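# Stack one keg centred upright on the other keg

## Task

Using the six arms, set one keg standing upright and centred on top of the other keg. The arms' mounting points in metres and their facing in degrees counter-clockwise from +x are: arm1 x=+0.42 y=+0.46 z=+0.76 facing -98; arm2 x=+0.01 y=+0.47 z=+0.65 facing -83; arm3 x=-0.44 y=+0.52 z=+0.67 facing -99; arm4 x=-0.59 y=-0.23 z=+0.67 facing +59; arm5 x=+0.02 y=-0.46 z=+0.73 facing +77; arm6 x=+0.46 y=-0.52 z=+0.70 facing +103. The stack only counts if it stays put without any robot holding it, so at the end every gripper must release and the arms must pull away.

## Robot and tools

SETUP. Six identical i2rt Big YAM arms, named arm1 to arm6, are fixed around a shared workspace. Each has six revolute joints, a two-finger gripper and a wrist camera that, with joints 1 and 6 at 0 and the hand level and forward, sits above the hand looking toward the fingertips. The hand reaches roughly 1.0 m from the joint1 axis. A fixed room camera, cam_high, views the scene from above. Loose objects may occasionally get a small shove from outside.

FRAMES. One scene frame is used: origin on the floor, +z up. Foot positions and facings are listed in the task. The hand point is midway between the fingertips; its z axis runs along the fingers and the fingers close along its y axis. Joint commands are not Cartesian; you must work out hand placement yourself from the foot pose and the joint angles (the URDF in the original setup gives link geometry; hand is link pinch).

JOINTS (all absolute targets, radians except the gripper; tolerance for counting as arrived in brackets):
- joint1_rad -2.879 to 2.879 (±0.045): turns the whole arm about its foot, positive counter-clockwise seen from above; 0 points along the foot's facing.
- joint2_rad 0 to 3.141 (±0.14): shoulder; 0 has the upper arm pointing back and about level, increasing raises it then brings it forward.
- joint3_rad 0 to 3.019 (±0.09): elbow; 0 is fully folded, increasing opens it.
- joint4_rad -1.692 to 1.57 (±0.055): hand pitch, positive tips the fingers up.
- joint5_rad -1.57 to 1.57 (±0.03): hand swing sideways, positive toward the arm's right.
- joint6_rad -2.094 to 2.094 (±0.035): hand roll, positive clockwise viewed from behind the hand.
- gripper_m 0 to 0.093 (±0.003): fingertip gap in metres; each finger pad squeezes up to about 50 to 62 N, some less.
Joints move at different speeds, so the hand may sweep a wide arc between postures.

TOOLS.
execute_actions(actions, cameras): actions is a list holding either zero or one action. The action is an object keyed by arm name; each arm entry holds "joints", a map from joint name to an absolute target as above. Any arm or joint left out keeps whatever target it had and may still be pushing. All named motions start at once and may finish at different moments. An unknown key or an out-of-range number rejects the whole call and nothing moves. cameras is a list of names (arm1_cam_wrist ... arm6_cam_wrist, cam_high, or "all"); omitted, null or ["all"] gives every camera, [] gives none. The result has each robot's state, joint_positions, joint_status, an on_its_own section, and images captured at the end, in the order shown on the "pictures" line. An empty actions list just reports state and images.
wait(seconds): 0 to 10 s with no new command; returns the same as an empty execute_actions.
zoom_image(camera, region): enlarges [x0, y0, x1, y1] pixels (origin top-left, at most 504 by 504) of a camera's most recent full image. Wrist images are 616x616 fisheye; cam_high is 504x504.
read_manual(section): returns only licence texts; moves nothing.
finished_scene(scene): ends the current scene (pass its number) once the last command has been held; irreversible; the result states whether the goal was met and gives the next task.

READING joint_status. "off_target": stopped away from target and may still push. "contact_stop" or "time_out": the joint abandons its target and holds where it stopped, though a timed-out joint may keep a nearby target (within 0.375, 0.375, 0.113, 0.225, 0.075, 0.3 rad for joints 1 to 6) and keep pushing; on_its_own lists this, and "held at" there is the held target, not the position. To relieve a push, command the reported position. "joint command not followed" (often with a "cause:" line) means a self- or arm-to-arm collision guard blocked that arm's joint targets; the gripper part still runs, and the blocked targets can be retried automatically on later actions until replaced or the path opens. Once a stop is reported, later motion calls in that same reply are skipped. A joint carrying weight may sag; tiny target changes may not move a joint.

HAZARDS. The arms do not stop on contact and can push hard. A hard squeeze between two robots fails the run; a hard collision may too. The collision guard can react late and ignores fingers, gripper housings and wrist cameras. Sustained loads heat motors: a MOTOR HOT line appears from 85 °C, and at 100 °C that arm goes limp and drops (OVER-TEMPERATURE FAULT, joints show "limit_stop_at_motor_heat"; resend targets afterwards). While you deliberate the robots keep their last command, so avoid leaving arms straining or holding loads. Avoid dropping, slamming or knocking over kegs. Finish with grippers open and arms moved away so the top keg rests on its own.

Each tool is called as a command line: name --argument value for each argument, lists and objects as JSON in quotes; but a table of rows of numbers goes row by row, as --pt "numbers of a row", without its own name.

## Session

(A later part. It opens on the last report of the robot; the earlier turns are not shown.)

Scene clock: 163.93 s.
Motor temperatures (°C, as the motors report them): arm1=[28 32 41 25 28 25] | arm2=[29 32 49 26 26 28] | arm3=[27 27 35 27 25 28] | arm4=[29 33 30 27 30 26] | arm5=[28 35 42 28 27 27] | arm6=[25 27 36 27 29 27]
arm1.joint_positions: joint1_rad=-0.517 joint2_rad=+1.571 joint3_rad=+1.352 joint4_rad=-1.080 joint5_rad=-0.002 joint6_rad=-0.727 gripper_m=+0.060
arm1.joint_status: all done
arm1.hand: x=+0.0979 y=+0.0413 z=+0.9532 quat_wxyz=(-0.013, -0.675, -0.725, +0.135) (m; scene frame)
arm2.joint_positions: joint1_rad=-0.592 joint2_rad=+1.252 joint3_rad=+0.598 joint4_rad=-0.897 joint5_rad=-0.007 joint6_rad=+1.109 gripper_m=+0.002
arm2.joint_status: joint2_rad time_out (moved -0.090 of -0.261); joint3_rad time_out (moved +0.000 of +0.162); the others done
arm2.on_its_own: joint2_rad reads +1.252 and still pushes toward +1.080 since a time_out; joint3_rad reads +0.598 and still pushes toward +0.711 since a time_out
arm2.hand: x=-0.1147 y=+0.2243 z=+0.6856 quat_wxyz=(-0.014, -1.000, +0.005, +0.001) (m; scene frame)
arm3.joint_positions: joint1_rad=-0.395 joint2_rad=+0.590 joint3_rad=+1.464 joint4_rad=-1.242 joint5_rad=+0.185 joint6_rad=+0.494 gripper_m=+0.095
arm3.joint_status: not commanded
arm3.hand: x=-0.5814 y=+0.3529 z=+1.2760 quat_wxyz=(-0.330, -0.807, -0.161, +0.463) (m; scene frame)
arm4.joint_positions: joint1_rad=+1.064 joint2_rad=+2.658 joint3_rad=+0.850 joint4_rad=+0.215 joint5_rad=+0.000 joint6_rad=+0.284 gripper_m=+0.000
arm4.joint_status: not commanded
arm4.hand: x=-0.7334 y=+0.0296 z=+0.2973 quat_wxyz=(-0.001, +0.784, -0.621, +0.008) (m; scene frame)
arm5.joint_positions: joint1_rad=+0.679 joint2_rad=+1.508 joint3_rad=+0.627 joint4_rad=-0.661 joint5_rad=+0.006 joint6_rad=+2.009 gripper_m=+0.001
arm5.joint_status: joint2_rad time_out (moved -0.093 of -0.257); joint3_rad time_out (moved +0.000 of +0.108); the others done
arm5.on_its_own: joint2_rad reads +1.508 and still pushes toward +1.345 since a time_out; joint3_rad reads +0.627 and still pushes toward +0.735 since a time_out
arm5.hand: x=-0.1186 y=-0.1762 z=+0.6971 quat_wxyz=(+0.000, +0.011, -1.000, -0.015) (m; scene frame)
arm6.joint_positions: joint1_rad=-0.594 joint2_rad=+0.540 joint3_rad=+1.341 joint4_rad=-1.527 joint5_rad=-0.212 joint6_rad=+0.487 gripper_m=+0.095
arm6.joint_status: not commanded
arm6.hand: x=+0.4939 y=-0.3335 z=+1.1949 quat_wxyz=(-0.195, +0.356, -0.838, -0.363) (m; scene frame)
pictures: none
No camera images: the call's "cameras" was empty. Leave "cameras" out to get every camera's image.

execute_actions --actions '[{"arm2":{"joints":{"joint1_rad":-0.975,"joint2_rad":1.33,"joint3_rad":1.07,"joint4_rad":-0.94,"joint6_rad":0.518}},"arm5":{"joints":{"joint1_rad":0.885,"joint2_rad":1.45,"joint3_rad":0.855,"joint4_rad":-0.71,"joint6_rad":2.009}},"arm1":{"joints":{"joint1_rad":-0.295,"joint3_rad":1.493,"joint6_rad":-0.435,"gripper_m":0}}}]' --cameras '["cam_high","arm4_cam_wrist"]'

Scene clock: 174.40 s.
Motor temperatures (°C, as the motors report them): arm1=[28 31 43 25 28 25] | arm2=[29 33 55 26 26 28] | arm3=[27 27 36 27 25 28] | arm4=[29 33 30 27 30 26] | arm5=[28 36 44 28 27 27] | arm6=[25 27 36 27 29 27]
arm1.joint_positions: joint1_rad=-0.292 joint2_rad=+1.578 joint3_rad=+1.461 joint4_rad=-1.084 joint5_rad=-0.001 joint6_rad=-0.442 gripper_m=+0.001
arm1.joint_status: all done
arm1.hand: x=+0.1860 y=-0.0492 z=+0.9987 quat_wxyz=(-0.063, -0.691, -0.699, +0.173) (m; scene frame)
arm2.joint_positions: joint1_rad=-0.956 joint2_rad=+1.521 joint3_rad=+0.864 joint4_rad=-0.923 joint5_rad=-0.009 joint6_rad=+0.546 gripper_m=+0.002
arm2.joint_status: joint2_rad time_out (moved +0.269 of +0.078); joint3_rad time_out (moved +0.265 of +0.472); the others done
arm2.on_its_own: joint2_rad reads +1.521 and still pushes toward +1.330 since a time_out; joint3_rad reads +0.864 and still pushes toward +0.976 since a time_out (your +1.070 is given up)
arm2.hand: x=-0.2646 y=+0.2208 z=+0.6850 quat_wxyz=(-0.004, -0.996, -0.094, -0.006) (m; scene frame)
arm3.joint_positions: joint1_rad=-0.395 joint2_rad=+0.590 joint3_rad=+1.464 joint4_rad=-1.242 joint5_rad=+0.185 joint6_rad=+0.494 gripper_m=+0.095
arm3.joint_status: not commanded
arm3.hand: x=-0.5814 y=+0.3529 z=+1.2760 quat_wxyz=(-0.330, -0.807, -0.161, +0.463) (m; scene frame)
arm4.joint_positions: joint1_rad=+1.064 joint2_rad=+2.658 joint3_rad=+0.850 joint4_rad=+0.215 joint5_rad=+0.000 joint6_rad=+0.284 gripper_m=+0.000
arm4.joint_status: not commanded
arm4.hand: x=-0.7334 y=+0.0296 z=+0.2973 quat_wxyz=(-0.001, +0.784, -0.621, +0.008) (m; scene frame)
arm5.joint_positions: joint1_rad=+0.868 joint2_rad=+1.612 joint3_rad=+0.748 joint4_rad=-0.685 joint5_rad=+0.014 joint6_rad=+2.012 gripper_m=+0.001
arm5.joint_status: joint2_rad time_out (moved +0.104 of -0.058); joint3_rad time_out (moved +0.121 of +0.228); the others done
arm5.on_its_own: joint2_rad reads +1.612 and still pushes toward +1.450 since a time_out; joint3_rad reads +0.748 and still pushes toward +0.855 since a time_out
arm5.hand: x=-0.1944 y=-0.1724 z=+0.6942 quat_wxyz=(-0.003, +0.104, -0.994, -0.014) (m; scene frame)
arm6.joint_positions: joint1_rad=-0.594 joint2_rad=+0.540 joint3_rad=+1.341 joint4_rad=-1.527 joint5_rad=-0.212 joint6_rad=+0.487 gripper_m=+0.095
arm6.joint_status: not commanded
arm6.hand: x=+0.4939 y=-0.3335 z=+1.1949 quat_wxyz=(-0.195, +0.356, -0.838, -0.363) (m; scene frame)
pictures: arm4_cam_wrist, cam_high
Images, in order (width x height): arm4_cam_wrist 616x616, cam_high 504x504.

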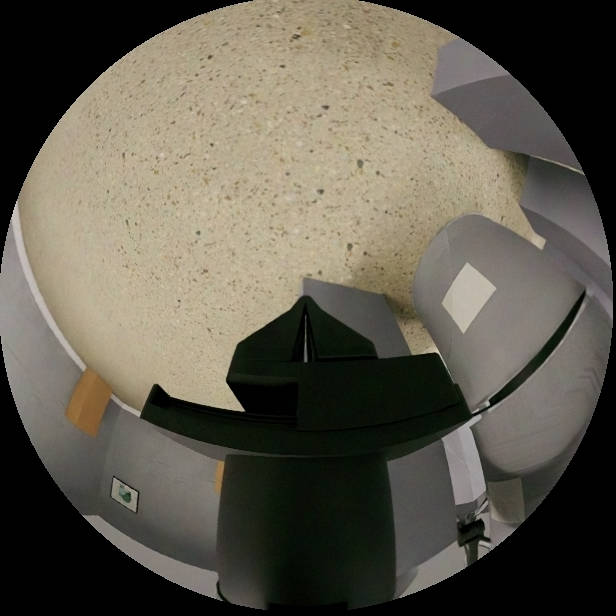

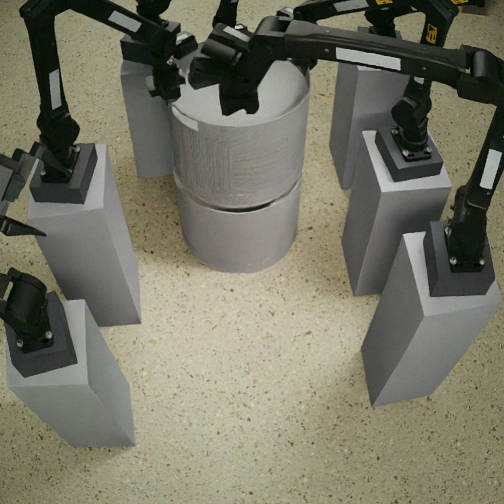

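execute_actions --actions '[{"arm2":{"joints":{"joint2_rad":1.385}},"arm5":{"joints":{"joint2_rad":1.50}},"arm1":{"joints":{"joint1_rad":-0.27,"joint2_rad":2.88,"joint4_rad":-0.174}}}]' --cameras '["cam_high","arm4_cam_wrist","arm1_cam_wrist"]'

zoom_image --camera "cam_high" --region '[160,130,320,250]'

zoom_image --camera "arm4_cam_wrist" --region '[440,260,616,460]'

zoom_image --camera "arm1_cam_wrist" --region '[416,230,616,480]'

Scene clock: 180.27 s.
Motor temperatures (°C, as the motors report them): arm1=[28 31 43 25 28 25] | arm2=[29 34 55 26 26 28] | arm3=[27 27 36 27 25 28] | arm4=[29 33 30 27 30 26] | arm5=[28 36 44 28 27 27] | arm6=[25 27 36 27 29 27]
arm1.joint_positions: joint1_rad=-0.277 joint2_rad=+2.875 joint3_rad=+1.483 joint4_rad=-0.192 joint5_rad=-0.001 joint6_rad=-0.441 gripper_m=+0.001
arm1.joint_status: all done
arm1.hand: x=+0.2293 y=+0.0299 z=+0.3069 quat_wxyz=(+0.002, -0.698, -0.716, -0.005) (m; scene frame)
arm2.joint_positions: joint1_rad=-0.956 joint2_rad=+1.561 joint3_rad=+0.864 joint4_rad=-0.909 joint5_rad=-0.020 joint6_rad=+0.542 gripper_m=+0.002
arm2.joint_status: joint2_rad time_out (moved +0.040 of -0.136)
arm2.on_its_own: joint2_rad reads +1.561 and still pushes toward +1.385 since a time_out; joint3_rad reads +0.864 and still pushes toward +0.976 since a time_out (your +1.070 is given up)
arm2.hand: x=-0.2628 y=+0.2198 z=+0.6712 quat_wxyz=(-0.001, -0.995, -0.096, -0.020) (m; scene frame)
arm3.joint_positions: joint1_rad=-0.395 joint2_rad=+0.590 joint3_rad=+1.464 joint4_rad=-1.242 joint5_rad=+0.185 joint6_rad=+0.494 gripper_m=+0.095
arm3.joint_status: not commanded
arm3.hand: x=-0.5814 y=+0.3529 z=+1.2760 quat_wxyz=(-0.330, -0.807, -0.161, +0.463) (m; scene frame)
arm4.joint_positions: joint1_rad=+1.064 joint2_rad=+2.658 joint3_rad=+0.850 joint4_rad=+0.215 joint5_rad=+0.000 joint6_rad=+0.284 gripper_m=+0.000
arm4.joint_status: not commanded
arm4.hand: x=-0.7334 y=+0.0296 z=+0.2973 quat_wxyz=(-0.001, +0.784, -0.621, +0.008) (m; scene frame)
arm5.joint_positions: joint1_rad=+0.868 joint2_rad=+1.641 joint3_rad=+0.748 joint4_rad=-0.678 joint5_rad=+0.019 joint6_rad=+2.008 gripper_m=+0.001
arm5.joint_status: joint2_rad off_target (ended at +1.641, target +1.500)
arm5.on_its_own: joint2_rad reads +1.641 and still pushes toward +1.500 since a time_out; joint3_rad reads +0.748 and still pushes toward +0.855 since a time_out
arm5.hand: x=-0.1918 y=-0.1743 z=+0.6846 quat_wxyz=(-0.011, +0.106, -0.994, -0.006) (m; scene frame)
arm6.joint_positions: joint1_rad=-0.594 joint2_rad=+0.540 joint3_rad=+1.341 joint4_rad=-1.527 joint5_rad=-0.212 joint6_rad=+0.487 gripper_m=+0.095
arm6.joint_status: not commanded
arm6.hand: x=+0.4939 y=-0.3335 z=+1.1949 quat_wxyz=(-0.195, +0.356, -0.838, -0.363) (m; scene frame)
pictures: arm1_cam_wrist, arm4_cam_wrist, cam_high
Images, in order (width x height): arm1_cam_wrist 616x616, arm4_cam_wrist 616x616, cam_high 504x504.

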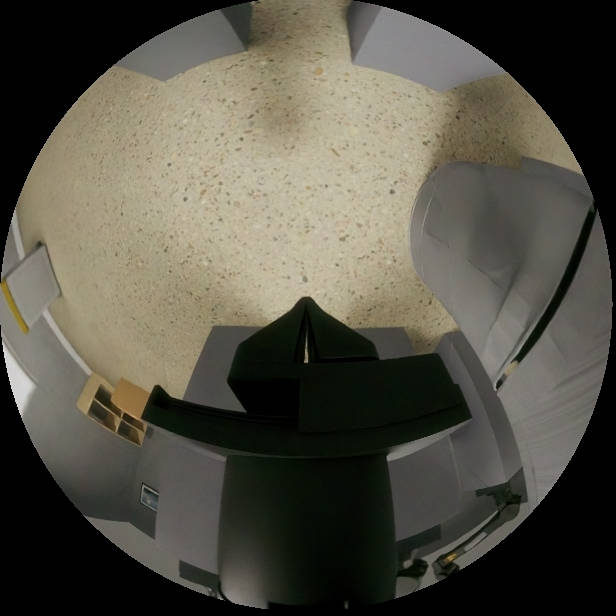

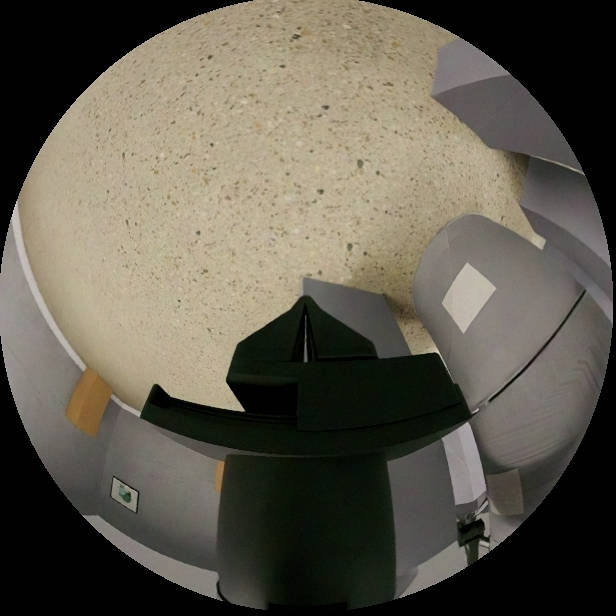

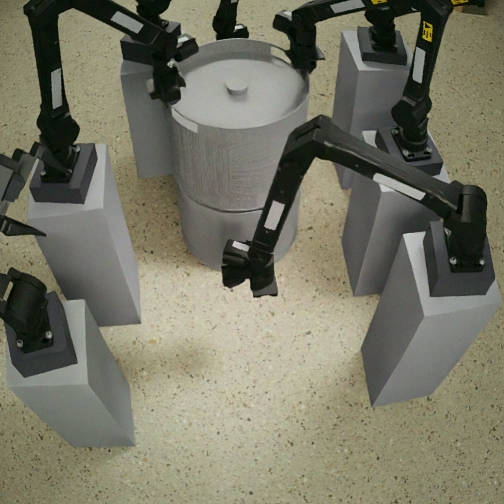

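Region (160, 130, 320, 250) of cam_high's 504x504 image, scaled by 3.150, with more detail than that image has; it fills the top 378 rows of this view, and the rest is white.

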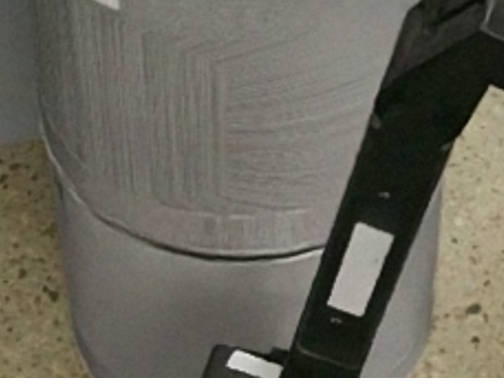

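Region (440, 260, 616, 460) of arm4_cam_wrist's 616x616 image, scaled by 2.520, with more detail than that image has; it fills the left 444 columns of this view, and the rest is white.

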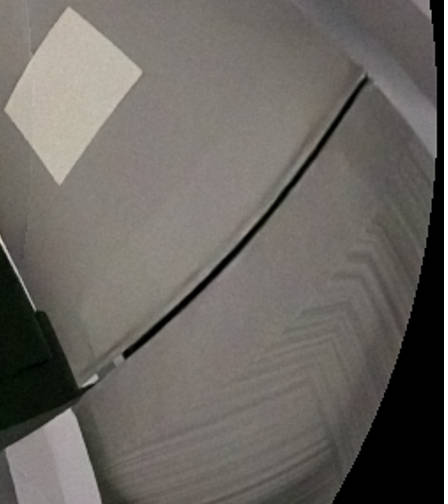

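Region (416, 230, 616, 480) of arm1_cam_wrist's 616x616 image, scaled by 2.016, with more detail than that image has; it fills the left 403 columns of this view, and the rest is white.

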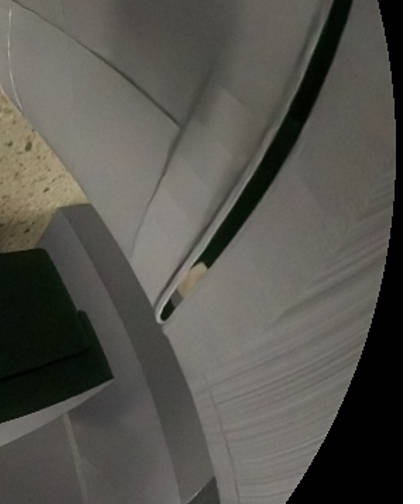

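execute_actions --actions '[{"arm2":{"joints":{"joint4_rad":-0.905,"joint5_rad":0.02}},"arm5":{"joints":{"joint4_rad":-0.69,"joint5_rad":-0.02}}}]' --cameras '["cam_high","arm4_cam_wrist","arm1_cam_wrist"]'

zoom_image --camera "cam_high" --region '[160,130,320,250]'

zoom_image --camera "arm4_cam_wrist" --region '[440,260,616,460]'

zoom_image --camera "arm1_cam_wrist" --region '[416,180,616,430]'

Scene clock: 188.43 s.
Motor temperatures (°C, as the motors report them): arm1=[28 32 40 25 28 25] | arm2=[29 35 55 26 27 28] | arm3=[27 27 36 27 25 28] | arm4=[29 33 30 27 30 26] | arm5=[28 36 45 28 27 27] | arm6=[25 27 37 27 29 27]
arm1.joint_positions: joint1_rad=-0.277 joint2_rad=+2.875 joint3_rad=+1.483 joint4_rad=-0.192 joint5_rad=-0.001 joint6_rad=-0.441 gripper_m=+0.001
arm1.joint_status: not commanded
arm1.hand: x=+0.2293 y=+0.0299 z=+0.3069 quat_wxyz=(+0.002, -0.698, -0.716, -0.005) (m; scene frame)
arm2.joint_positions: joint1_rad=-0.956 joint2_rad=+1.561 joint3_rad=+0.864 joint4_rad=-0.885 joint5_rad=-0.002 joint6_rad=+0.541 gripper_m=+0.002
arm2.joint_status: all done
arm2.on_its_own: joint2_rad reads +1.561 and still pushes toward +1.385 since a time_out; joint3_rad reads +0.864 and still pushes toward +0.976 since a time_out (your +1.070 is given up)
arm2.hand: x=-0.2692 y=+0.2180 z=+0.6710 quat_wxyz=(-0.001, -0.995, -0.097, -0.005) (m; scene frame)
arm3.joint_positions: joint1_rad=-0.395 joint2_rad=+0.590 joint3_rad=+1.464 joint4_rad=-1.242 joint5_rad=+0.185 joint6_rad=+0.494 gripper_m=+0.095
arm3.joint_status: not commanded
arm3.hand: x=-0.5814 y=+0.3529 z=+1.2760 quat_wxyz=(-0.330, -0.807, -0.161, +0.463) (m; scene frame)
arm4.joint_positions: joint1_rad=+1.064 joint2_rad=+2.658 joint3_rad=+0.850 joint4_rad=+0.215 joint5_rad=+0.000 joint6_rad=+0.284 gripper_m=+0.000
arm4.joint_status: not commanded
arm4.hand: x=-0.7334 y=+0.0296 z=+0.2973 quat_wxyz=(-0.001, +0.784, -0.621, +0.008) (m; scene frame)
arm5.joint_positions: joint1_rad=+0.872 joint2_rad=+1.642 joint3_rad=+0.748 joint4_rad=-0.666 joint5_rad=-0.002 joint6_rad=+2.007 gripper_m=+0.001
arm5.joint_status: all done
arm5.on_its_own: joint2_rad reads +1.642 and still pushes toward +1.500 since a time_out; joint3_rad reads +0.748 and still pushes toward +0.855 since a time_out
arm5.hand: x=-0.1973 y=-0.1751 z=+0.6843 quat_wxyz=(+0.000, +0.108, -0.994, -0.005) (m; scene frame)
arm6.joint_positions: joint1_rad=-0.594 joint2_rad=+0.540 joint3_rad=+1.341 joint4_rad=-1.527 joint5_rad=-0.212 joint6_rad=+0.487 gripper_m=+0.095
arm6.joint_status: not commanded
arm6.hand: x=+0.4939 y=-0.3335 z=+1.1949 quat_wxyz=(-0.195, +0.356, -0.838, -0.363) (m; scene frame)
pictures: arm1_cam_wrist, arm4_cam_wrist, cam_high
Images, in order (width x height): arm1_cam_wrist 616x616, arm4_cam_wrist 616x616, cam_high 504x504.

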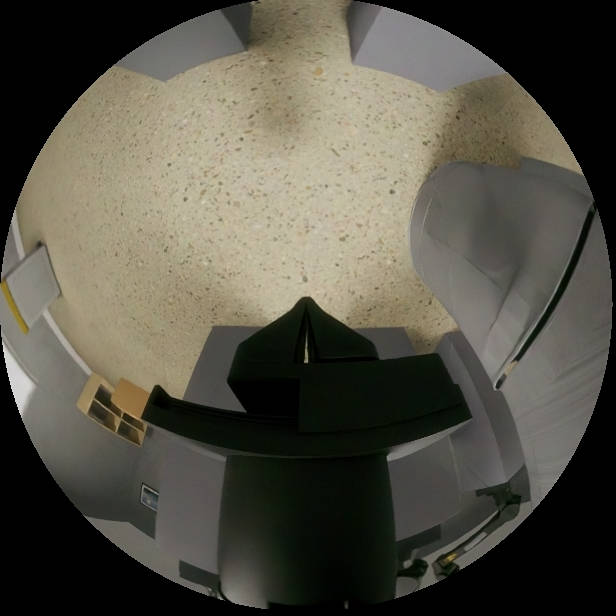

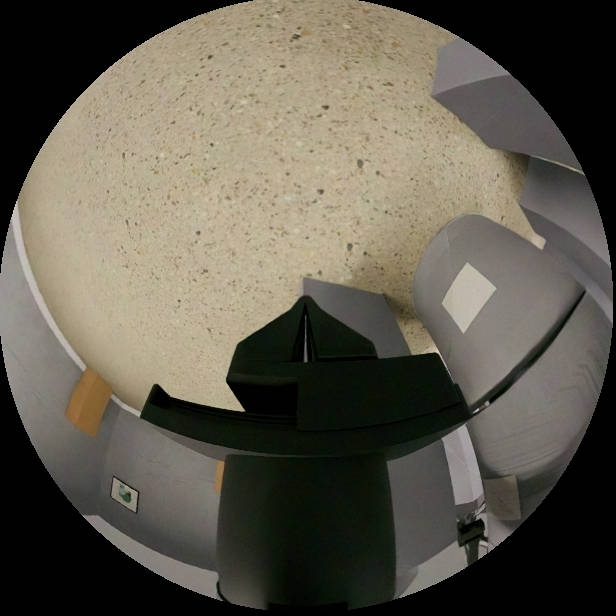

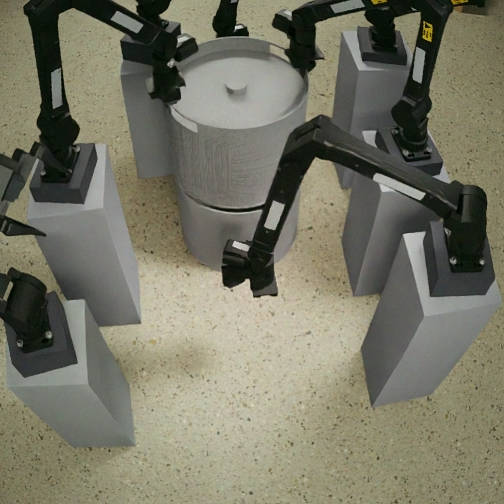

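Region (160, 130, 320, 250) of cam_high's 504x504 image, scaled by 3.150, with more detail than that image has; it fills the top 378 rows of this view, and the rest is white.

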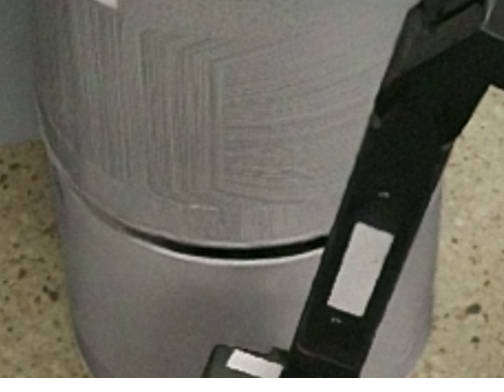

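Region (440, 260, 616, 460) of arm4_cam_wrist's 616x616 image, scaled by 2.520, with more detail than that image has; it fills the left 444 columns of this view, and the rest is white.

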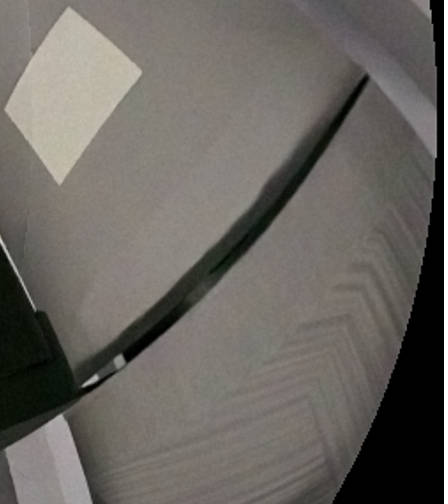

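Region (416, 180, 616, 430) of arm1_cam_wrist's 616x616 image, scaled by 2.016, with more detail than that image has; it fills the left 403 columns of this view, and the rest is white.

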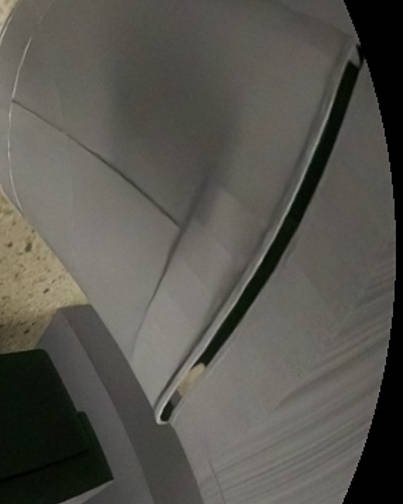

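execute_actions --actions '[{"arm2":{"joints":{"joint1_rad":-0.93}},"arm5":{"joints":{"joint1_rad":0.838}}}]' --cameras '["cam_high","arm4_cam_wrist","arm1_cam_wrist"]'

zoom_image --camera "cam_high" --region '[160,130,320,250]'

zoom_image --camera "arm4_cam_wrist" --region '[440,260,616,460]'

zoom_image --camera "arm1_cam_wrist" --region '[416,180,616,430]'

Scene clock: 194.60 s.
Motor temperatures (°C, as the motors report them): arm1=[28 32 39 25 28 25] | arm2=[29 35 56 26 27 28] | arm3=[27 27 36 27 25 28] | arm4=[29 33 30 27 30 26] | arm5=[28 37 45 28 27 27] | arm6=[25 27 37 27 29 27]
arm1.joint_positions: joint1_rad=-0.277 joint2_rad=+2.875 joint3_rad=+1.483 joint4_rad=-0.192 joint5_rad=-0.001 joint6_rad=-0.441 gripper_m=+0.001
arm1.joint_status: not commanded
arm1.hand: x=+0.2293 y=+0.0299 z=+0.3069 quat_wxyz=(+0.002, -0.698, -0.716, -0.005) (m; scene frame)
arm2.joint_positions: joint1_rad=-0.947 joint2_rad=+1.561 joint3_rad=+0.859 joint4_rad=-0.885 joint5_rad=+0.002 joint6_rad=+0.539 gripper_m=+0.002
arm2.joint_status: all done
arm2.on_its_own: joint2_rad reads +1.561 and still pushes toward +1.385 since a time_out; joint3_rad reads +0.859 and still pushes toward +0.976 since a time_out (your +1.070 is given up)
arm2.hand: x=-0.2654 y=+0.2176 z=+0.6696 quat_wxyz=(+0.002, -0.995, -0.102, -0.006) (m; scene frame)
arm3.joint_positions: joint1_rad=-0.395 joint2_rad=+0.590 joint3_rad=+1.464 joint4_rad=-1.242 joint5_rad=+0.185 joint6_rad=+0.494 gripper_m=+0.095
arm3.joint_status: not commanded
arm3.hand: x=-0.5814 y=+0.3529 z=+1.2760 quat_wxyz=(-0.330, -0.807, -0.161, +0.463) (m; scene frame)
arm4.joint_positions: joint1_rad=+1.064 joint2_rad=+2.658 joint3_rad=+0.850 joint4_rad=+0.215 joint5_rad=+0.000 joint6_rad=+0.284 gripper_m=+0.000
arm4.joint_status: not commanded
arm4.hand: x=-0.7334 y=+0.0296 z=+0.2973 quat_wxyz=(-0.001, +0.784, -0.621, +0.008) (m; scene frame)
arm5.joint_positions: joint1_rad=+0.852 joint2_rad=+1.643 joint3_rad=+0.744 joint4_rad=-0.667 joint5_rad=-0.006 joint6_rad=+1.988 gripper_m=+0.001
arm5.joint_status: all done
arm5.on_its_own: joint2_rad reads +1.643 and still pushes toward +1.500 since a time_out; joint3_rad reads +0.744 and still pushes toward +0.855 since a time_out
arm5.hand: x=-0.1906 y=-0.1733 z=+0.6831 quat_wxyz=(+0.000, +0.108, -0.994, -0.002) (m; scene frame)
arm6.joint_positions: joint1_rad=-0.594 joint2_rad=+0.540 joint3_rad=+1.341 joint4_rad=-1.527 joint5_rad=-0.212 joint6_rad=+0.487 gripper_m=+0.095
arm6.joint_status: not commanded
arm6.hand: x=+0.4939 y=-0.3335 z=+1.1949 quat_wxyz=(-0.195, +0.356, -0.838, -0.363) (m; scene frame)
pictures: arm1_cam_wrist, arm4_cam_wrist, cam_high
Images, in order (width x height): arm1_cam_wrist 616x616, arm4_cam_wrist 616x616, cam_high 504x504.

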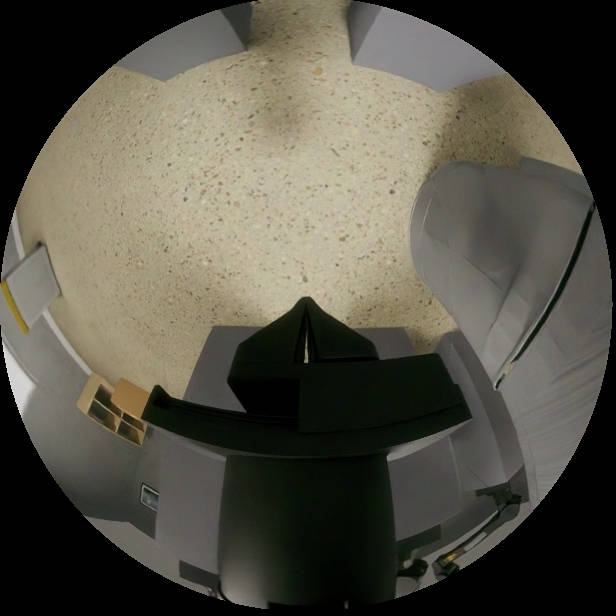

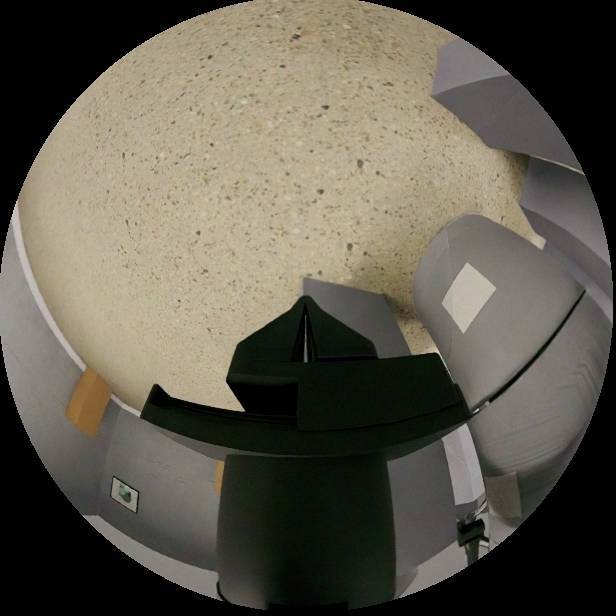

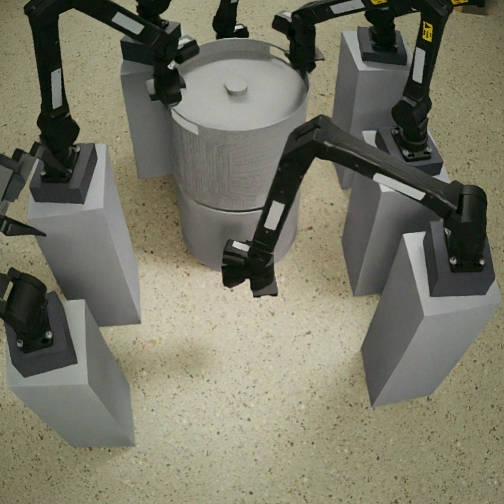

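Region (160, 130, 320, 250) of cam_high's 504x504 image, scaled by 3.150, with more detail than that image has; it fills the top 378 rows of this view, and the rest is white.

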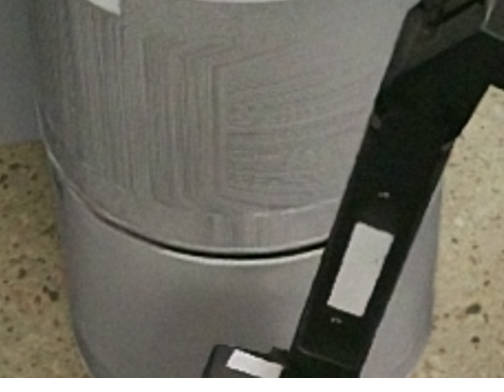

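Region (440, 260, 616, 460) of arm4_cam_wrist's 616x616 image, scaled by 2.520, with more detail than that image has; it fills the left 444 columns of this view, and the rest is white.

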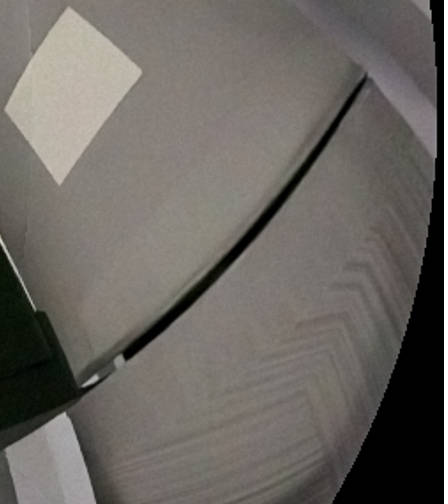

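Region (416, 180, 616, 430) of arm1_cam_wrist's 616x616 image, scaled by 2.016, with more detail than that image has; it fills the left 403 columns of this view, and the rest is white.

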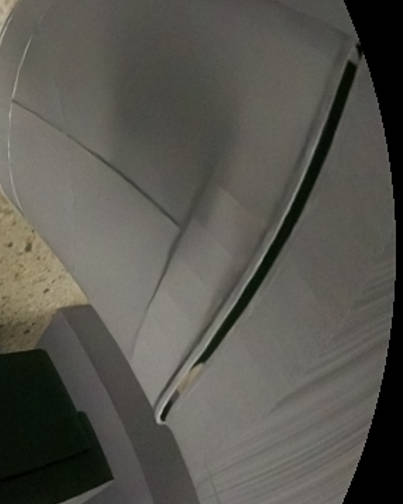

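execute_actions --actions '[{"arm2":{"joints":{"joint2_rad":1.46,"joint1_rad":-0.94}},"arm5":{"joints":{"joint1_rad":0.83,"joint2_rad":1.58,"joint4_rad":-0.66}}}]' --cameras '["cam_high","arm4_cam_wrist","arm1_cam_wrist"]'

zoom_image --camera "cam_high" --region '[160,130,320,250]'

zoom_image --camera "arm4_cam_wrist" --region '[440,260,616,460]'

zoom_image --camera "arm1_cam_wrist" --region '[416,180,616,430]'

Scene clock: 199.47 s.
Motor temperatures (°C, as the motors report them): arm1=[28 32 38 25 28 25] | arm2=[29 36 56 26 27 28] | arm3=[27 27 36 27 25 28] | arm4=[29 33 30 27 30 26] | arm5=[28 37 46 28 27 27] | arm6=[25 27 37 27 29 27]
arm1.joint_positions: joint1_rad=-0.277 joint2_rad=+2.875 joint3_rad=+1.483 joint4_rad=-0.192 joint5_rad=-0.001 joint6_rad=-0.441 gripper_m=+0.001
arm1.joint_status: not commanded
arm1.hand: x=+0.2293 y=+0.0299 z=+0.3069 quat_wxyz=(+0.002, -0.698, -0.716, -0.005) (m; scene frame)
arm2.joint_positions: joint1_rad=-0.945 joint2_rad=+1.579 joint3_rad=+0.859 joint4_rad=-0.882 joint5_rad=+0.004 joint6_rad=+0.539 gripper_m=+0.002
arm2.joint_status: all done
arm2.on_its_own: joint3_rad reads +0.859 and still pushes toward +0.976 since a time_out (your +1.070 is given up)
arm2.hand: x=-0.2642 y=+0.2181 z=+0.6630 quat_wxyz=(+0.008, -0.995, -0.104, -0.011) (m; scene frame)
arm3.joint_positions: joint1_rad=-0.395 joint2_rad=+0.590 joint3_rad=+1.464 joint4_rad=-1.242 joint5_rad=+0.185 joint6_rad=+0.494 gripper_m=+0.095
arm3.joint_status: not commanded
arm3.hand: x=-0.5814 y=+0.3529 z=+1.2760 quat_wxyz=(-0.330, -0.807, -0.161, +0.463) (m; scene frame)
arm4.joint_positions: joint1_rad=+1.064 joint2_rad=+2.658 joint3_rad=+0.850 joint4_rad=+0.215 joint5_rad=+0.000 joint6_rad=+0.284 gripper_m=+0.000
arm4.joint_status: not commanded
arm4.hand: x=-0.7334 y=+0.0296 z=+0.2973 quat_wxyz=(-0.001, +0.784, -0.621, +0.008) (m; scene frame)
arm5.joint_positions: joint1_rad=+0.851 joint2_rad=+1.678 joint3_rad=+0.744 joint4_rad=-0.651 joint5_rad=-0.006 joint6_rad=+1.986 gripper_m=+0.002
arm5.joint_status: all done
arm5.on_its_own: joint3_rad reads +0.744 and still pushes toward +0.855 since a time_out
arm5.hand: x=-0.1890 y=-0.1750 z=+0.6714 quat_wxyz=(-0.004, +0.108, -0.994, +0.007) (m; scene frame)
arm6.joint_positions: joint1_rad=-0.594 joint2_rad=+0.540 joint3_rad=+1.341 joint4_rad=-1.527 joint5_rad=-0.212 joint6_rad=+0.487 gripper_m=+0.095
arm6.joint_status: not commanded
arm6.hand: x=+0.4939 y=-0.3335 z=+1.1949 quat_wxyz=(-0.195, +0.356, -0.838, -0.363) (m; scene frame)
pictures: arm1_cam_wrist, arm4_cam_wrist, cam_high
Images, in order (width x height): arm1_cam_wrist 616x616, arm4_cam_wrist 616x616, cam_high 504x504.

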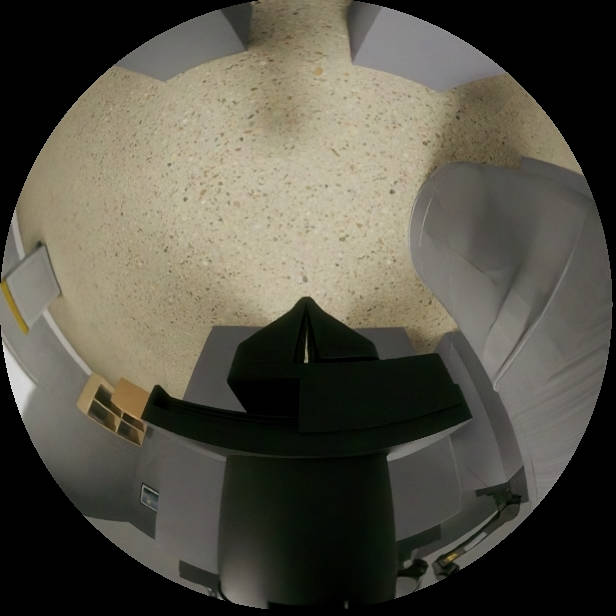

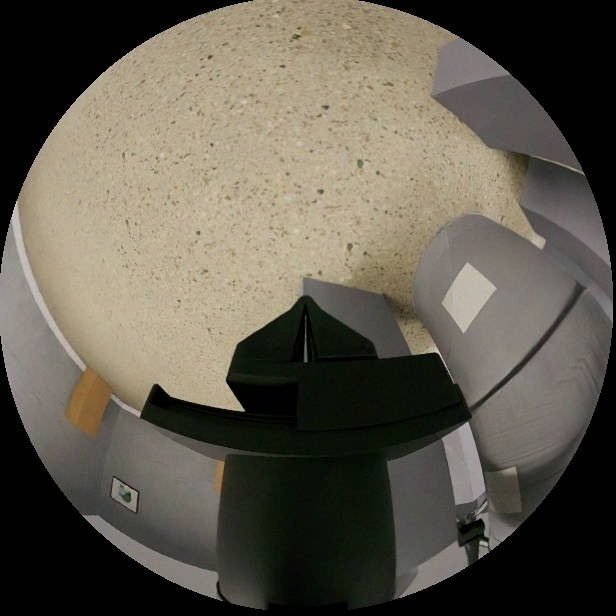

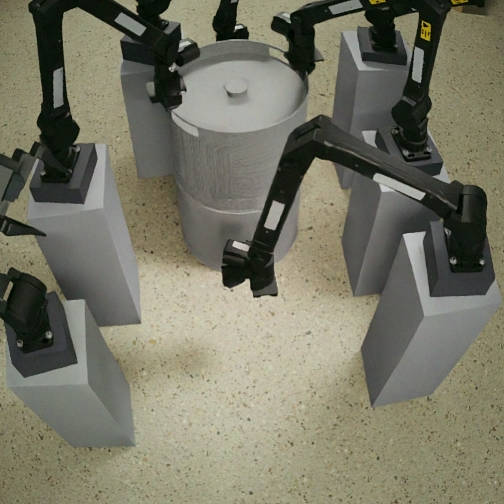

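Region (160, 130, 320, 250) of cam_high's 504x504 image, scaled by 3.150, with more detail than that image has; it fills the top 378 rows of this view, and the rest is white.

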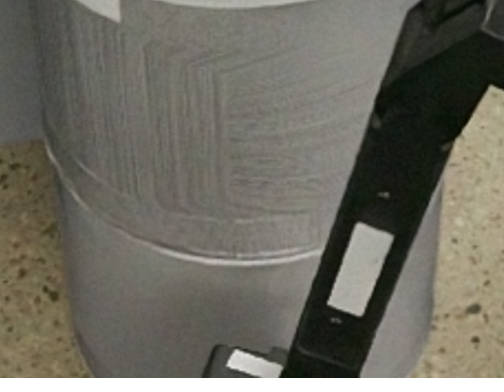

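Region (440, 260, 616, 460) of arm4_cam_wrist's 616x616 image, scaled by 2.520, with more detail than that image has; it fills the left 444 columns of this view, and the rest is white.

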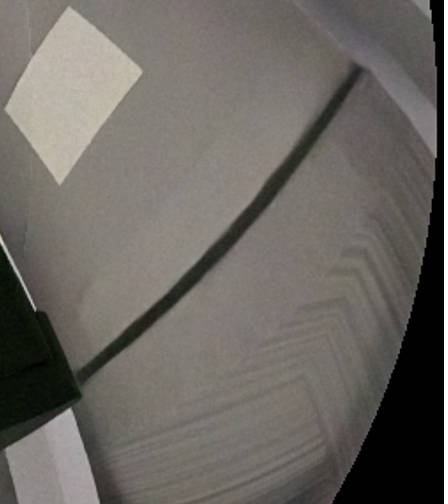

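Region (416, 180, 616, 430) of arm1_cam_wrist's 616x616 image, scaled by 2.016, with more detail than that image has; it fills the left 403 columns of this view, and the rest is white.

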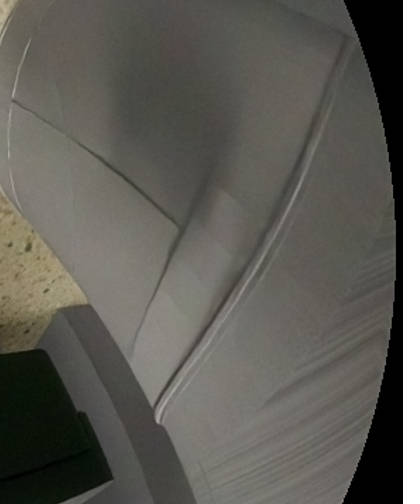

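Seated, a few mm west, as in scene 1. Unload and release.

execute_actions --actions '[{"arm2":{"joints":{"joint1_rad":-0.945,"joint2_rad":1.56,"joint3_rad":0.885,"joint4_rad":-0.882,"joint5_rad":0.004,"joint6_rad":0.539}},"arm5":{"joints":{"joint1_rad":0.851,"joint2_rad":1.665,"joint3_rad":0.765,"joint4_rad":-0.651,"joint5_rad":-0.006,"joint6_rad":1.986}}}]' --cameras '[]'

execute_actions --actions '[{"arm2":{"joints":{"gripper_m":0.05}},"arm5":{"joints":{"gripper_m":0.05}}}]' --cameras '[]'

execute_actions --actions '[{"arm2":{"joints":{"joint2_rad":1.0,"joint4_rad":-1.3}},"arm5":{"joints":{"joint2_rad":1.1,"joint4_rad":-1.2}}}]' --cameras '["cam_high","arm4_cam_wrist","arm1_cam_wrist"]'

Scene clock: 205.37 s.
Motor temperatures (°C, as the motors report them): arm1=[28 32 37 25 28 25] | arm2=[29 35 56 26 27 28] | arm3=[27 27 36 27 25 28] | arm4=[29 33 30 27 30 26] | arm5=[28 36 46 28 27 27] | arm6=[25 27 37 27 29 27]
arm1.joint_positions: joint1_rad=-0.277 joint2_rad=+2.875 joint3_rad=+1.483 joint4_rad=-0.192 joint5_rad=-0.001 joint6_rad=-0.441 gripper_m=+0.001
arm1.joint_status: not commanded
arm1.hand: x=+0.2293 y=+0.0299 z=+0.3069 quat_wxyz=(+0.002, -0.698, -0.716, -0.005) (m; scene frame)
arm2.joint_positions: joint1_rad=-0.945 joint2_rad=+1.584 joint3_rad=+0.858 joint4_rad=-0.882 joint5_rad=+0.003 joint6_rad=+0.540 gripper_m=+0.002
arm2.joint_status: all done
arm2.hand: x=-0.2631 y=+0.2187 z=+0.6612 quat_wxyz=(+0.009, -0.995, -0.103, -0.014) (m; scene frame)
arm3.joint_positions: joint1_rad=-0.395 joint2_rad=+0.590 joint3_rad=+1.464 joint4_rad=-1.242 joint5_rad=+0.185 joint6_rad=+0.494 gripper_m=+0.095
arm3.joint_status: not commanded
arm3.hand: x=-0.5814 y=+0.3529 z=+1.2760 quat_wxyz=(-0.330, -0.807, -0.161, +0.463) (m; scene frame)
arm4.joint_positions: joint1_rad=+1.064 joint2_rad=+2.658 joint3_rad=+0.850 joint4_rad=+0.215 joint5_rad=+0.000 joint6_rad=+0.284 gripper_m=+0.000
arm4.joint_status: not commanded
arm4.hand: x=-0.7334 y=+0.0296 z=+0.2973 quat_wxyz=(-0.001, +0.784, -0.621, +0.008) (m; scene frame)
arm5.joint_positions: joint1_rad=+0.854 joint2_rad=+1.680 joint3_rad=+0.737 joint4_rad=-0.645 joint5_rad=-0.001 joint6_rad=+1.986 gripper_m=+0.001
arm5.joint_status: all done
arm5.hand: x=-0.1875 y=-0.1771 z=+0.6693 quat_wxyz=(-0.007, +0.110, -0.994, +0.006) (m; scene frame)
arm6.joint_positions: joint1_rad=-0.594 joint2_rad=+0.540 joint3_rad=+1.341 joint4_rad=-1.527 joint5_rad=-0.212 joint6_rad=+0.487 gripper_m=+0.095
arm6.joint_status: not commanded
arm6.hand: x=+0.4939 y=-0.3335 z=+1.1949 quat_wxyz=(-0.195, +0.356, -0.838, -0.363) (m; scene frame)
pictures: none
No camera images: the call's "cameras" was empty. Leave "cameras" out to get every camera's image.

Scene clock: 205.97 s.
Motor temperatures (°C, as the motors report them): arm1=[28 32 37 25 28 25] | arm2=[29 35 56 26 27 28] | arm3=[27 27 36 27 25 28] | arm4=[29 33 30 27 30 26] | arm5=[28 36 46 28 27 27] | arm6=[25 27 37 27 29 27]
arm1.joint_positions: joint1_rad=-0.277 joint2_rad=+2.875 joint3_rad=+1.483 joint4_rad=-0.192 joint5_rad=-0.001 joint6_rad=-0.441 gripper_m=+0.001
arm1.joint_status: not commanded
arm1.hand: x=+0.2293 y=+0.0299 z=+0.3069 quat_wxyz=(+0.002, -0.698, -0.716, -0.005) (m; scene frame)
arm2.joint_positions: joint1_rad=-0.945 joint2_rad=+1.578 joint3_rad=+0.859 joint4_rad=-0.883 joint5_rad=+0.003 joint6_rad=+0.540 gripper_m=+0.050
arm2.joint_status: all done
arm2.hand: x=-0.2641 y=+0.2179 z=+0.6636 quat_wxyz=(+0.007, -0.995, -0.103, -0.011) (m; scene frame)
arm3.joint_positions: joint1_rad=-0.395 joint2_rad=+0.590 joint3_rad=+1.464 joint4_rad=-1.242 joint5_rad=+0.185 joint6_rad=+0.494 gripper_m=+0.095
arm3.joint_status: not commanded
arm3.hand: x=-0.5814 y=+0.3529 z=+1.2760 quat_wxyz=(-0.330, -0.807, -0.161, +0.463) (m; scene frame)
arm4.joint_positions: joint1_rad=+1.064 joint2_rad=+2.658 joint3_rad=+0.850 joint4_rad=+0.215 joint5_rad=+0.000 joint6_rad=+0.284 gripper_m=+0.000
arm4.joint_status: not commanded
arm4.hand: x=-0.7334 y=+0.0296 z=+0.2973 quat_wxyz=(-0.001, +0.784, -0.621, +0.008) (m; scene frame)
arm5.joint_positions: joint1_rad=+0.854 joint2_rad=+1.674 joint3_rad=+0.740 joint4_rad=-0.647 joint5_rad=-0.002 joint6_rad=+1.986 gripper_m=+0.050
arm5.joint_status: all done
arm5.hand: x=-0.1890 y=-0.1753 z=+0.6717 quat_wxyz=(-0.005, +0.110, -0.994, +0.004) (m; scene frame)
arm6.joint_positions: joint1_rad=-0.594 joint2_rad=+0.540 joint3_rad=+1.341 joint4_rad=-1.527 joint5_rad=-0.212 joint6_rad=+0.487 gripper_m=+0.095
arm6.joint_status: not commanded
arm6.hand: x=+0.4939 y=-0.3335 z=+1.1949 quat_wxyz=(-0.195, +0.356, -0.838, -0.363) (m; scene frame)
pictures: none
No camera images: the call's "cameras" was empty. Leave "cameras" out to get every camera's image.

Scene clock: 207.27 s.
Motor temperatures (°C, as the motors report them): arm1=[28 32 37 25 28 25] | arm2=[29 35 55 26 27 28] | arm3=[27 27 36 27 25 28] | arm4=[29 33 30 27 30 26] | arm5=[28 36 46 28 27 27] | arm6=[25 27 37 27 29 27]
arm1.joint_positions: joint1_rad=-0.277 joint2_rad=+2.875 joint3_rad=+1.483 joint4_rad=-0.192 joint5_rad=-0.001 joint6_rad=-0.441 gripper_m=+0.001
arm1.joint_status: not commanded
arm1.hand: x=+0.2293 y=+0.0299 z=+0.3069 quat_wxyz=(+0.002, -0.698, -0.716, -0.005) (m; scene frame)
arm2.joint_positions: joint1_rad=-0.945 joint2_rad=+0.994 joint3_rad=+0.859 joint4_rad=-1.287 joint5_rad=+0.003 joint6_rad=+0.540 gripper_m=+0.050
arm2.joint_status: all done
arm2.hand: x=-0.2015 y=+0.2771 z=+0.8424 quat_wxyz=(-0.047, -0.992, -0.103, +0.061) (m; scene frame)
arm3.joint_positions: joint1_rad=-0.395 joint2_rad=+0.590 joint3_rad=+1.464 joint4_rad=-1.242 joint5_rad=+0.185 joint6_rad=+0.494 gripper_m=+0.095
arm3.joint_status: not commanded
arm3.hand: x=-0.5814 y=+0.3529 z=+1.2760 quat_wxyz=(-0.330, -0.807, -0.161, +0.463) (m; scene frame)
arm4.joint_positions: joint1_rad=+1.064 joint2_rad=+2.658 joint3_rad=+0.850 joint4_rad=+0.215 joint5_rad=+0.000 joint6_rad=+0.284 gripper_m=+0.000
arm4.joint_status: not commanded
arm4.hand: x=-0.7334 y=+0.0296 z=+0.2973 quat_wxyz=(-0.001, +0.784, -0.621, +0.008) (m; scene frame)
arm5.joint_positions: joint1_rad=+0.854 joint2_rad=+1.098 joint3_rad=+0.740 joint4_rad=-1.190 joint5_rad=-0.002 joint6_rad=+1.986 gripper_m=+0.050
arm5.joint_status: all done
arm5.hand: x=-0.1427 y=-0.2402 z=+0.8438 quat_wxyz=(+0.003, +0.110, -0.994, -0.011) (m; scene frame)
arm6.joint_positions: joint1_rad=-0.594 joint2_rad=+0.540 joint3_rad=+1.341 joint4_rad=-1.527 joint5_rad=-0.212 joint6_rad=+0.487 gripper_m=+0.095
arm6.joint_status: not commanded
arm6.hand: x=+0.4939 y=-0.3335 z=+1.1949 quat_wxyz=(-0.195, +0.356, -0.838, -0.363) (m; scene frame)
pictures: arm1_cam_wrist, arm4_cam_wrist, cam_high
Images, in order (width x height): arm1_cam_wrist 616x616, arm4_cam_wrist 616x616, cam_high 504x504.

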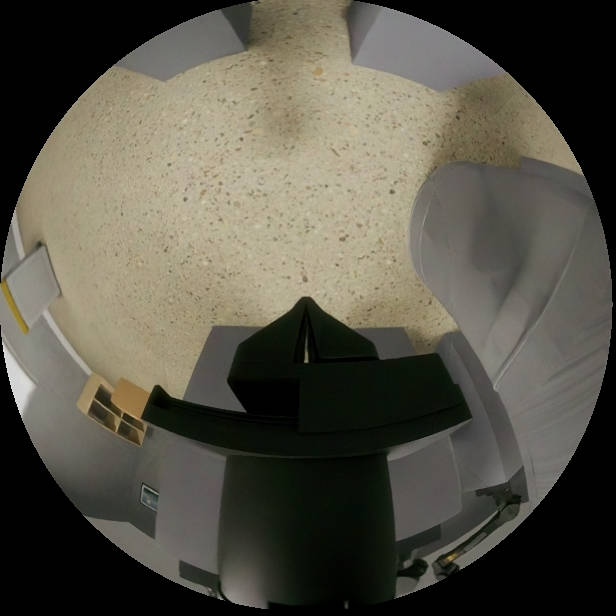

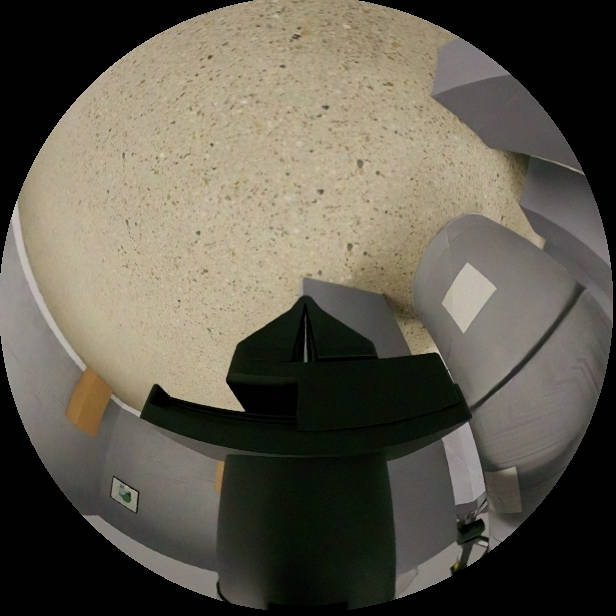

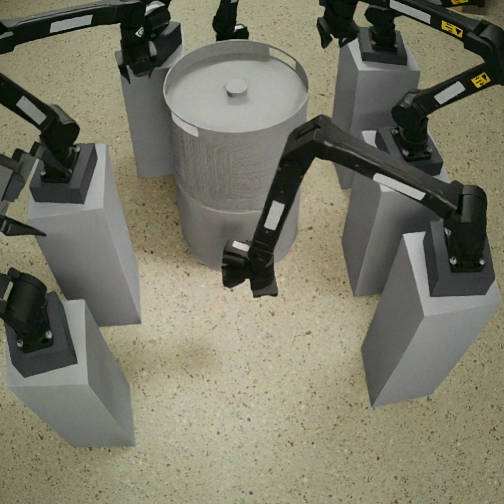

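finished_scene --scene 2

The scene is finished: the task was done.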